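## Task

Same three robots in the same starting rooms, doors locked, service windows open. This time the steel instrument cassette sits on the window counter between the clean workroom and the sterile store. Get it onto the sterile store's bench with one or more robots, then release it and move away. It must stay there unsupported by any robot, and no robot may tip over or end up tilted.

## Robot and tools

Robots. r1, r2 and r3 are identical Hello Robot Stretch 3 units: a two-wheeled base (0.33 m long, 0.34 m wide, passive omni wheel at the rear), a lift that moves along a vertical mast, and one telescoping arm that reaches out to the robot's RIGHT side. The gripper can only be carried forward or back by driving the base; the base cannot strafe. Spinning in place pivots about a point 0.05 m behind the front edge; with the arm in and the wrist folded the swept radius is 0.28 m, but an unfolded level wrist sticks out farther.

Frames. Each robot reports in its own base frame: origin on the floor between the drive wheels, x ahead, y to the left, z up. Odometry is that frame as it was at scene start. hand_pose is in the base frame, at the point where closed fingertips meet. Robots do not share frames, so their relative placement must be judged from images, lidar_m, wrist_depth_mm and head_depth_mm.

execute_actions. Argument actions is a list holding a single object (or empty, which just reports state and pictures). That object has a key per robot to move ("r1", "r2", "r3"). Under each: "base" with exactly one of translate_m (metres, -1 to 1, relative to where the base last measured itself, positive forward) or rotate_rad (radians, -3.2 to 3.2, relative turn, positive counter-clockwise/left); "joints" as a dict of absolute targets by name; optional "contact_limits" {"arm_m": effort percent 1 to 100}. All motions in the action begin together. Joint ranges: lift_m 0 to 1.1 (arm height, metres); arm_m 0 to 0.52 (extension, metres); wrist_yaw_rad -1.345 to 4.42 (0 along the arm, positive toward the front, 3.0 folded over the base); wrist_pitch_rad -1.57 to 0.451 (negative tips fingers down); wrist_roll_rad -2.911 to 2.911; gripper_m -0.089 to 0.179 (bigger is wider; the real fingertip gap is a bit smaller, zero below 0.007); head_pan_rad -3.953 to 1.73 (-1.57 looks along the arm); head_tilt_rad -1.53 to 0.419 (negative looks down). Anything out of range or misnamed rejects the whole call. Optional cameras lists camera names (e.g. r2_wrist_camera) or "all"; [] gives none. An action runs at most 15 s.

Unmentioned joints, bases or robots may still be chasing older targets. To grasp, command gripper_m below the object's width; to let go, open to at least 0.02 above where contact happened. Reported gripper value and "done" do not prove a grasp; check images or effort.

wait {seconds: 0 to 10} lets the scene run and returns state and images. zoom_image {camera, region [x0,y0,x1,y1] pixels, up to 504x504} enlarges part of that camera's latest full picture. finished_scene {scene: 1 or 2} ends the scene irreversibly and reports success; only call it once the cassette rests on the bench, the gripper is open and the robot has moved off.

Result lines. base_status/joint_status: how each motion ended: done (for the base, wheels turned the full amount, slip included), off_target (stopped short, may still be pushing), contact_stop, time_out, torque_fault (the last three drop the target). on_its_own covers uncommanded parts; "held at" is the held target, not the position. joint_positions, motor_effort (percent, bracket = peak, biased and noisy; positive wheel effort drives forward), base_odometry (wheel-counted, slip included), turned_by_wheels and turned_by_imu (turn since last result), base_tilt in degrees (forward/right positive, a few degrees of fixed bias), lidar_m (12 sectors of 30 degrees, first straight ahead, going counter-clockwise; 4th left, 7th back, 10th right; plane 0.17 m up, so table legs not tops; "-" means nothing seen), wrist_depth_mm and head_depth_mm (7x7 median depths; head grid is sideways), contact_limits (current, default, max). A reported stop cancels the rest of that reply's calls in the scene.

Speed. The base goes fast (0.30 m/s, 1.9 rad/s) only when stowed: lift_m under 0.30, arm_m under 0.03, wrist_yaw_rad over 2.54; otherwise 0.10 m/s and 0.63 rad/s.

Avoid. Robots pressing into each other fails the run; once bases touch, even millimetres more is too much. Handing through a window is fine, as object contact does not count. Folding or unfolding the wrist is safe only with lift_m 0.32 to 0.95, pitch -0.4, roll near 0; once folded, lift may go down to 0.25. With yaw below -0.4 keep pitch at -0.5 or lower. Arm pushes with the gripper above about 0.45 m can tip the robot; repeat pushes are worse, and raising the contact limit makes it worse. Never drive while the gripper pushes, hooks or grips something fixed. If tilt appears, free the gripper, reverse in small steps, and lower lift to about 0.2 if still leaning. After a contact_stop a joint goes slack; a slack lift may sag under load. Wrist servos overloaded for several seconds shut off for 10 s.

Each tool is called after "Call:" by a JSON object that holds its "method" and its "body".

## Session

Call:
{"method": "execute_actions", "body": {"actions": [], "cameras": ["r1_nav_camera","r2_nav_camera","r3_nav_camera"]}}

Scene clock: 0.00 s.
r1.base_odometry: x=+0.000 y=+0.000 heading=+0.000 (m, m, rad; r1's odometry frame)
r1.turned_by_wheels: +0.000 (rad since the last result)
r1.turned_by_imu: +0.000 (rad since the last result)
r1.base_tilt: forward=+0.4 right=-0.5 (deg)
r1.lidar_m: 2.01 3.90 0.81 1.19 1.22 1.23 0.99 0.90 0.91 1.12 1.60 1.60
r1.head_depth_mm: 1864 1859 1846 1849 1835 1847 1854 / 2007 2050 1852 - 2139 2030 2022 / 2197 2288 2072 - 2401 2269 2208 / 1910 2614 2384 2680 2608 2544 2266 / 2030 2983 2986 2971 2946 2929 2294 / 2246 3291 3508 3536 3454 3253 2270 / 2272 3648 3984 3961 - 3276 2275
r1.base_status: not commanded
r1.joint_positions: lift_m=+0.405 arm_m=+0.001 wrist_yaw_rad=+2.882 wrist_pitch_rad=-0.511 wrist_roll_rad=+0.009 gripper_m=+0.037 head_pan_rad=+0.004 head_tilt_rad=-0.014
r1.joint_status: not commanded
r1.motor_effort: left_wheel=+1 right_wheel=+0 lift_m=+31 arm_m=-1 wrist_yaw_rad=+0 wrist_pitch_rad=+5 wrist_roll_rad=+0 gripper_m=+0 head_pan_rad=+0 head_tilt_rad=+1 (%)
r1.hand_pose: x=+0.0332 y=+0.0585 z=+0.3971 quat_wxyz=(+0.267, +0.704, +0.088, +0.652) (m; r1's base frame)
r1.wrist_depth_mm: - - - - - - - / - - - - - - - / 939 - - - - - - / 811 - 849 861 859 889 890 / 690 - 727 712 757 739 745 / 603 596 - 618 649 638 636 / 528 536 - 548 533 555 561
r2.base_odometry: x=+0.000 y=+0.000 heading=+0.000 (m, m, rad; r2's odometry frame)
r2.turned_by_wheels: +0.000 (rad since the last result)
r2.turned_by_imu: +0.000 (rad since the last result)
r2.base_tilt: forward=+0.9 right=+0.0 (deg)
r2.lidar_m: 1.45 1.45 1.71 2.19 2.19 1.62 1.43 1.43 1.68 2.59 2.59 1.65
r2.head_depth_mm: 1622 1617 1626 1614 1605 1607 1601 / 1582 1555 1454 1585 1575 1543 1548 / 1532 1507 1414 - - 1484 1505 / 1487 1451 1372 - - 1457 1461 / 1442 1425 1335 - - 1411 1413 / 1404 1385 1302 - - 1378 1377 / 1359 1174 1267 - 3787 1340 1343
r2.base_status: not commanded
r2.joint_positions: lift_m=+0.367 arm_m=+0.000 wrist_yaw_rad=+2.981 wrist_pitch_rad=-0.513 wrist_roll_rad=+0.011 gripper_m=+0.037 head_pan_rad=-0.014 head_tilt_rad=+0.011
r2.joint_status: not commanded
r2.motor_effort: left_wheel=+1 right_wheel=+0 lift_m=+27 arm_m=+0 wrist_yaw_rad=+0 wrist_pitch_rad=+6 wrist_roll_rad=+0 gripper_m=+0 head_pan_rad=+0 head_tilt_rad=+2 (%)
r2.hand_pose: x=+0.0125 y=+0.0638 z=+0.3585 quat_wxyz=(+0.235, +0.700, +0.123, +0.664) (m; r2's base frame)
r2.wrist_depth_mm: - - - - - - - / - - - - - - - / - 983 978 990 951 943 920 / 792 809 798 791 755 764 745 / 669 666 - 651 669 628 633 / 569 570 - 576 - 557 546 / 498 - - - 488 483 481
r3.base_odometry: x=+0.000 y=+0.000 heading=+0.000 (m, m, rad; r3's odometry frame)
r3.turned_by_wheels: +0.000 (rad since the last result)
r3.turned_by_imu: +0.000 (rad since the last result)
r3.base_tilt: forward=-0.4 right=-0.8 (deg)
r3.lidar_m: 0.93 0.92 1.02 1.08 1.08 1.07 0.74 2.16 2.14 1.73 1.72 1.13
r3.head_depth_mm: 1044 1052 1058 1062 1070 1079 1087 / 1004 1008 1013 1018 1025 1031 1038 / 957 964 971 976 983 991 995 / 924 929 933 940 945 948 957 / 887 892 898 905 908 914 919 / 856 863 865 870 874 878 882 / 825 830 835 840 843 846 854
r3.base_status: not commanded
r3.joint_positions: lift_m=+0.302 arm_m=-0.003 wrist_yaw_rad=+2.892 wrist_pitch_rad=-0.442 wrist_roll_rad=+0.019 gripper_m=+0.037 head_pan_rad=+0.014 head_tilt_rad=-0.002
r3.joint_status: not commanded
r3.motor_effort: left_wheel=+0 right_wheel=-1 lift_m=+19 arm_m=+0 wrist_yaw_rad=+0 wrist_pitch_rad=+4 wrist_roll_rad=+0 gripper_m=-1 head_pan_rad=+0 head_tilt_rad=+2 (%)
r3.hand_pose: x=+0.0334 y=+0.0720 z=+0.3090 quat_wxyz=(+0.241, +0.710, +0.066, +0.659) (m; r3's base frame)
r3.wrist_depth_mm: - - - - - 909 742 / - - - - - 978 788 / 807 878 861 878 894 898 792 / 681 - 720 707 705 736 740 / 577 - 600 597 608 618 621 / 499 505 - 512 522 522 531 / - - - 461 449 455 460
pictures: r1_nav_camera (sideways: a quarter turn counterclockwise sets it upright), r2_nav_camera (sideways: a quarter turn counterclockwise sets it upright), r3_nav_camera (sideways: a quarter turn counterclockwise sets it upright)
camera_calibration (this result's frames):
r1_nav_camera: T_world_to_cam=[[-0.0253232, -0.0080255, 0.999647, -1.26001], [-0.0292585, -0.999533, -0.00876576, 0.0675019], [0.999251, -0.0294702, 0.0250765, -0.0813588], [0, 0, 0, 1]] pos_world=[0.0513655, 0.0549606, 1.2622]
r2_nav_camera: T_world_to_cam=[[-0.0643659, -0.0346823, 0.997324, -1.25021], [-0.0213388, -0.99912, -0.0361219, 0.0984578], [0.997698, -0.0236067, 0.0635692, -0.127801], [0, 0, 0, 1]] pos_world=[0.0491374, 0.0519941, 1.25854]
r3_nav_camera: T_world_to_cam=[[0.00426842, 0.00778696, 0.999961, -1.26018], [0.0128358, -0.999888, 0.0077316, 0.0418361], [0.999909, 0.0128023, -0.00436789, -0.0426506], [0, 0, 0, 1]] pos_world=[0.0474887, 0.0521904, 1.25962]
Images, in order (width x height): r1_nav_camera 672x504, r2_nav_camera 672x504, r3_nav_camera 672x504.

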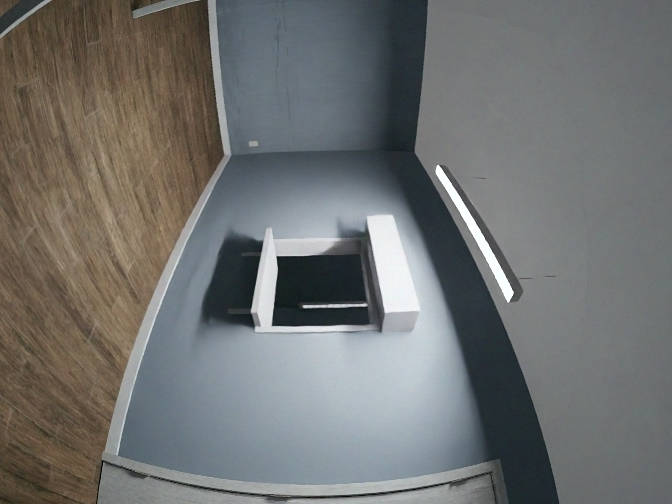

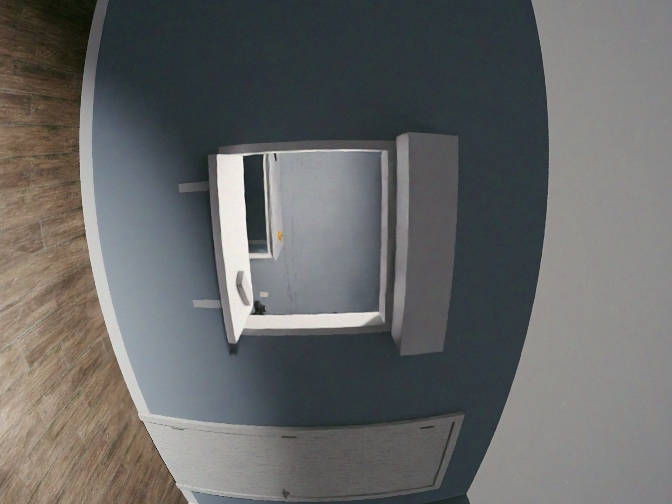

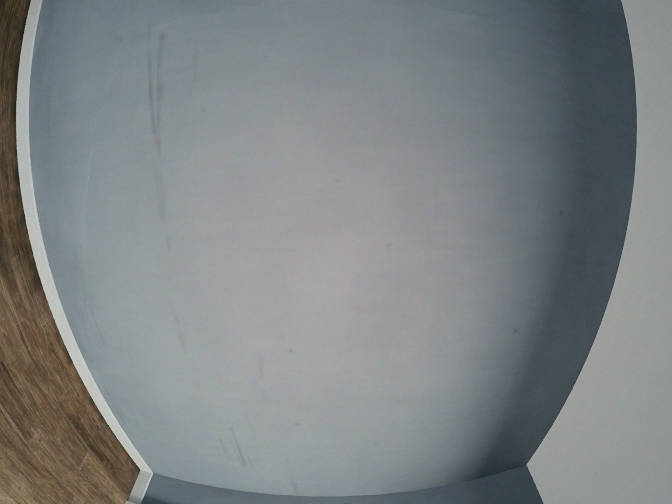

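Call:
{"method": "execute_actions", "body": {"actions": [{"r3":{"joints":{"head_pan_rad":-2.2,"head_tilt_rad":-0.2,"lift_m":0.28}}}], "cameras": ["r3_head_camera","r3_nav_camera"]}}

Scene clock: 3.53 s.
r1.base_odometry: x=+0.000 y=+0.000 heading=+0.000 (m, m, rad; r1's odometry frame)
r1.turned_by_wheels: +0.000 (rad since the last result)
r1.turned_by_imu: +0.000 (rad since the last result)
r1.base_tilt: forward=+0.4 right=-0.5 (deg)
r1.lidar_m: 2.01 3.90 0.81 1.19 1.22 1.23 0.99 0.90 0.90 1.12 1.59 1.60
r1.head_depth_mm: 1847 1848 1847 1842 1831 1842 1824 / 2020 2040 1856 - 2114 2040 2007 / 2197 2272 2080 - 2376 2281 2221 / 1912 2584 2392 2678 2638 2546 2309 / 2013 2963 2971 2958 2949 2876 2289 / 2238 3233 3522 3509 3527 3221 2263 / 2271 3599 3966 3981 - 3279 2233
r1.base_status: not commanded
r1.joint_positions: lift_m=+0.405 arm_m=+0.001 wrist_yaw_rad=+2.882 wrist_pitch_rad=-0.511 wrist_roll_rad=+0.009 gripper_m=+0.037 head_pan_rad=+0.004 head_tilt_rad=-0.014
r1.joint_status: not commanded
r1.motor_effort: left_wheel=+1(0) right_wheel=+0(0) lift_m=+31(30) arm_m=-1(0) wrist_yaw_rad=+0(1) wrist_pitch_rad=+6(6) wrist_roll_rad=+0(0) gripper_m=+0(0) head_pan_rad=+0(0) head_tilt_rad=+1(1) (%)
r1.hand_pose: x=+0.0332 y=+0.0585 z=+0.3971 quat_wxyz=(+0.267, +0.704, +0.088, +0.652) (m; r1's base frame)
r1.wrist_depth_mm: - - - - - - - / - - - - - - - / 940 - - - - - - / 808 - 831 852 865 876 889 / 689 - 716 723 744 734 753 / 601 600 - 623 645 634 633 / 530 537 - 555 543 559 563
r2.base_odometry: x=+0.000 y=+0.000 heading=+0.000 (m, m, rad; r2's odometry frame)
r2.turned_by_wheels: +0.000 (rad since the last result)
r2.turned_by_imu: +0.000 (rad since the last result)
r2.base_tilt: forward=+0.8 right=-0.1 (deg)
r2.lidar_m: 1.45 1.45 1.71 2.19 2.19 1.62 1.43 1.43 1.69 2.58 2.59 1.64
r2.head_depth_mm: 1634 1624 1609 1608 1605 1600 1592 / 1582 1561 1452 1572 1573 1541 1552 / 1536 1505 1408 - - 1496 1501 / 1481 1467 1369 - - 1463 1461 / 1447 1426 1336 - - 1416 1408 / 1407 1388 1302 - - 1375 1375 / 1361 1175 1271 - 3802 1333 1340
r2.base_status: not commanded
r2.joint_positions: lift_m=+0.367 arm_m=+0.000 wrist_yaw_rad=+2.981 wrist_pitch_rad=-0.513 wrist_roll_rad=+0.011 gripper_m=+0.037 head_pan_rad=-0.014 head_tilt_rad=+0.011
r2.joint_status: not commanded
r2.motor_effort: left_wheel=+1(1) right_wheel=+0(0) lift_m=+27(27) arm_m=+0(0) wrist_yaw_rad=+1(1) wrist_pitch_rad=+6(6) wrist_roll_rad=+0(0) gripper_m=+0(0) head_pan_rad=+0(0) head_tilt_rad=+3(2) (%)
r2.hand_pose: x=+0.0125 y=+0.0638 z=+0.3585 quat_wxyz=(+0.235, +0.700, +0.123, +0.664) (m; r2's base frame)
r2.wrist_depth_mm: - - - - - - - / - - - - - - - / - 997 970 973 957 938 913 / 818 804 808 787 779 763 750 / 676 668 - 654 658 639 636 / 574 578 - 581 - 548 546 / 505 - - - 482 484 486
r3.base_odometry: x=+0.000 y=+0.000 heading=+0.000 (m, m, rad; r3's odometry frame)
r3.turned_by_wheels: +0.000 (rad since the last result)
r3.turned_by_imu: +0.000 (rad since the last result)
r3.base_tilt: forward=-0.5 right=-0.7 (deg)
r3.lidar_m: 0.93 0.92 1.01 1.09 1.08 1.07 0.75 2.16 2.14 1.73 1.73 1.13
r3.head_depth_mm: 3441 3624 3823 - 2997 2089 1601 / 3626 3847 - - 3045 2112 1612 / 3320 3634 3738 3881 3064 2136 1627 / 2902 3038 3138 3217 3101 2136 1639 / 2542 2605 2674 2760 2766 2162 1641 / 2230 2330 2454 2440 2467 2190 1658 / 1994 2077 - 2241 2181 2115 1661
r3.base_status: not commanded
r3.joint_positions: lift_m=+0.280 arm_m=-0.003 wrist_yaw_rad=+2.892 wrist_pitch_rad=-0.443 wrist_roll_rad=+0.019 gripper_m=+0.037 head_pan_rad=-2.193 head_tilt_rad=-0.197
r3.joint_status: all done
r3.motor_effort: left_wheel=+0(0) right_wheel=-1(1) lift_m=+13(13) arm_m=+0(0) wrist_yaw_rad=+1(1) wrist_pitch_rad=+4(4) wrist_roll_rad=+0(0) gripper_m=-1(0) head_pan_rad=-2(31) head_tilt_rad=-1(25) (%)
r3.hand_pose: x=+0.0334 y=+0.0719 z=+0.2874 quat_wxyz=(+0.241, +0.710, +0.066, +0.659) (m; r3's base frame)
r3.wrist_depth_mm: - 956 - - - 932 735 / - - - - - 942 786 / 767 826 835 840 853 868 788 / 645 - 679 677 692 676 713 / 551 - 573 567 579 575 587 / 484 - - 486 491 492 506 / - - - 435 432 440 434
pictures: r3_head_camera (sideways: a quarter turn clockwise sets it upright), r3_nav_camera (sideways: a quarter turn counterclockwise sets it upright)
camera_calibration (this result's frames):
r3_head_camera: T_world_to_cam=[[0.176762, 0.155749, -0.971853, 1.28748], [0.801614, -0.59572, 0.0503288, -0.07368], [-0.571114, -0.787947, -0.230151, 0.26389], [0, 0, 0, 1]] pos_world=[-0.017803, -0.0364843, 1.31568]
r3_nav_camera: T_world_to_cam=[[-0.109311, -0.165743, 0.980092, -1.23337], [-0.813171, 0.581973, 0.00772318, 0.0468877], [-0.571667, -0.796139, -0.198394, 0.219511], [0, 0, 0, 1]] pos_world=[0.0287936, -0.0569493, 1.252]
Images, in order (width x height): r3_head_camera 896x504, r3_nav_camera 672x504.

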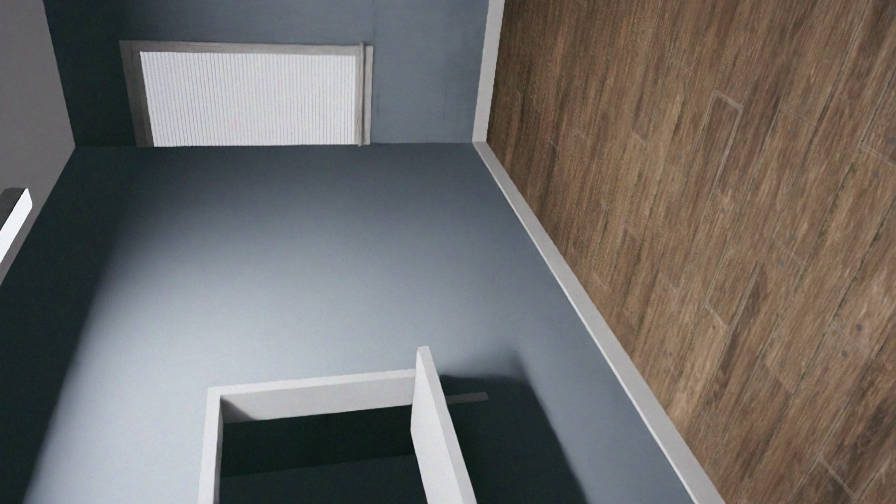

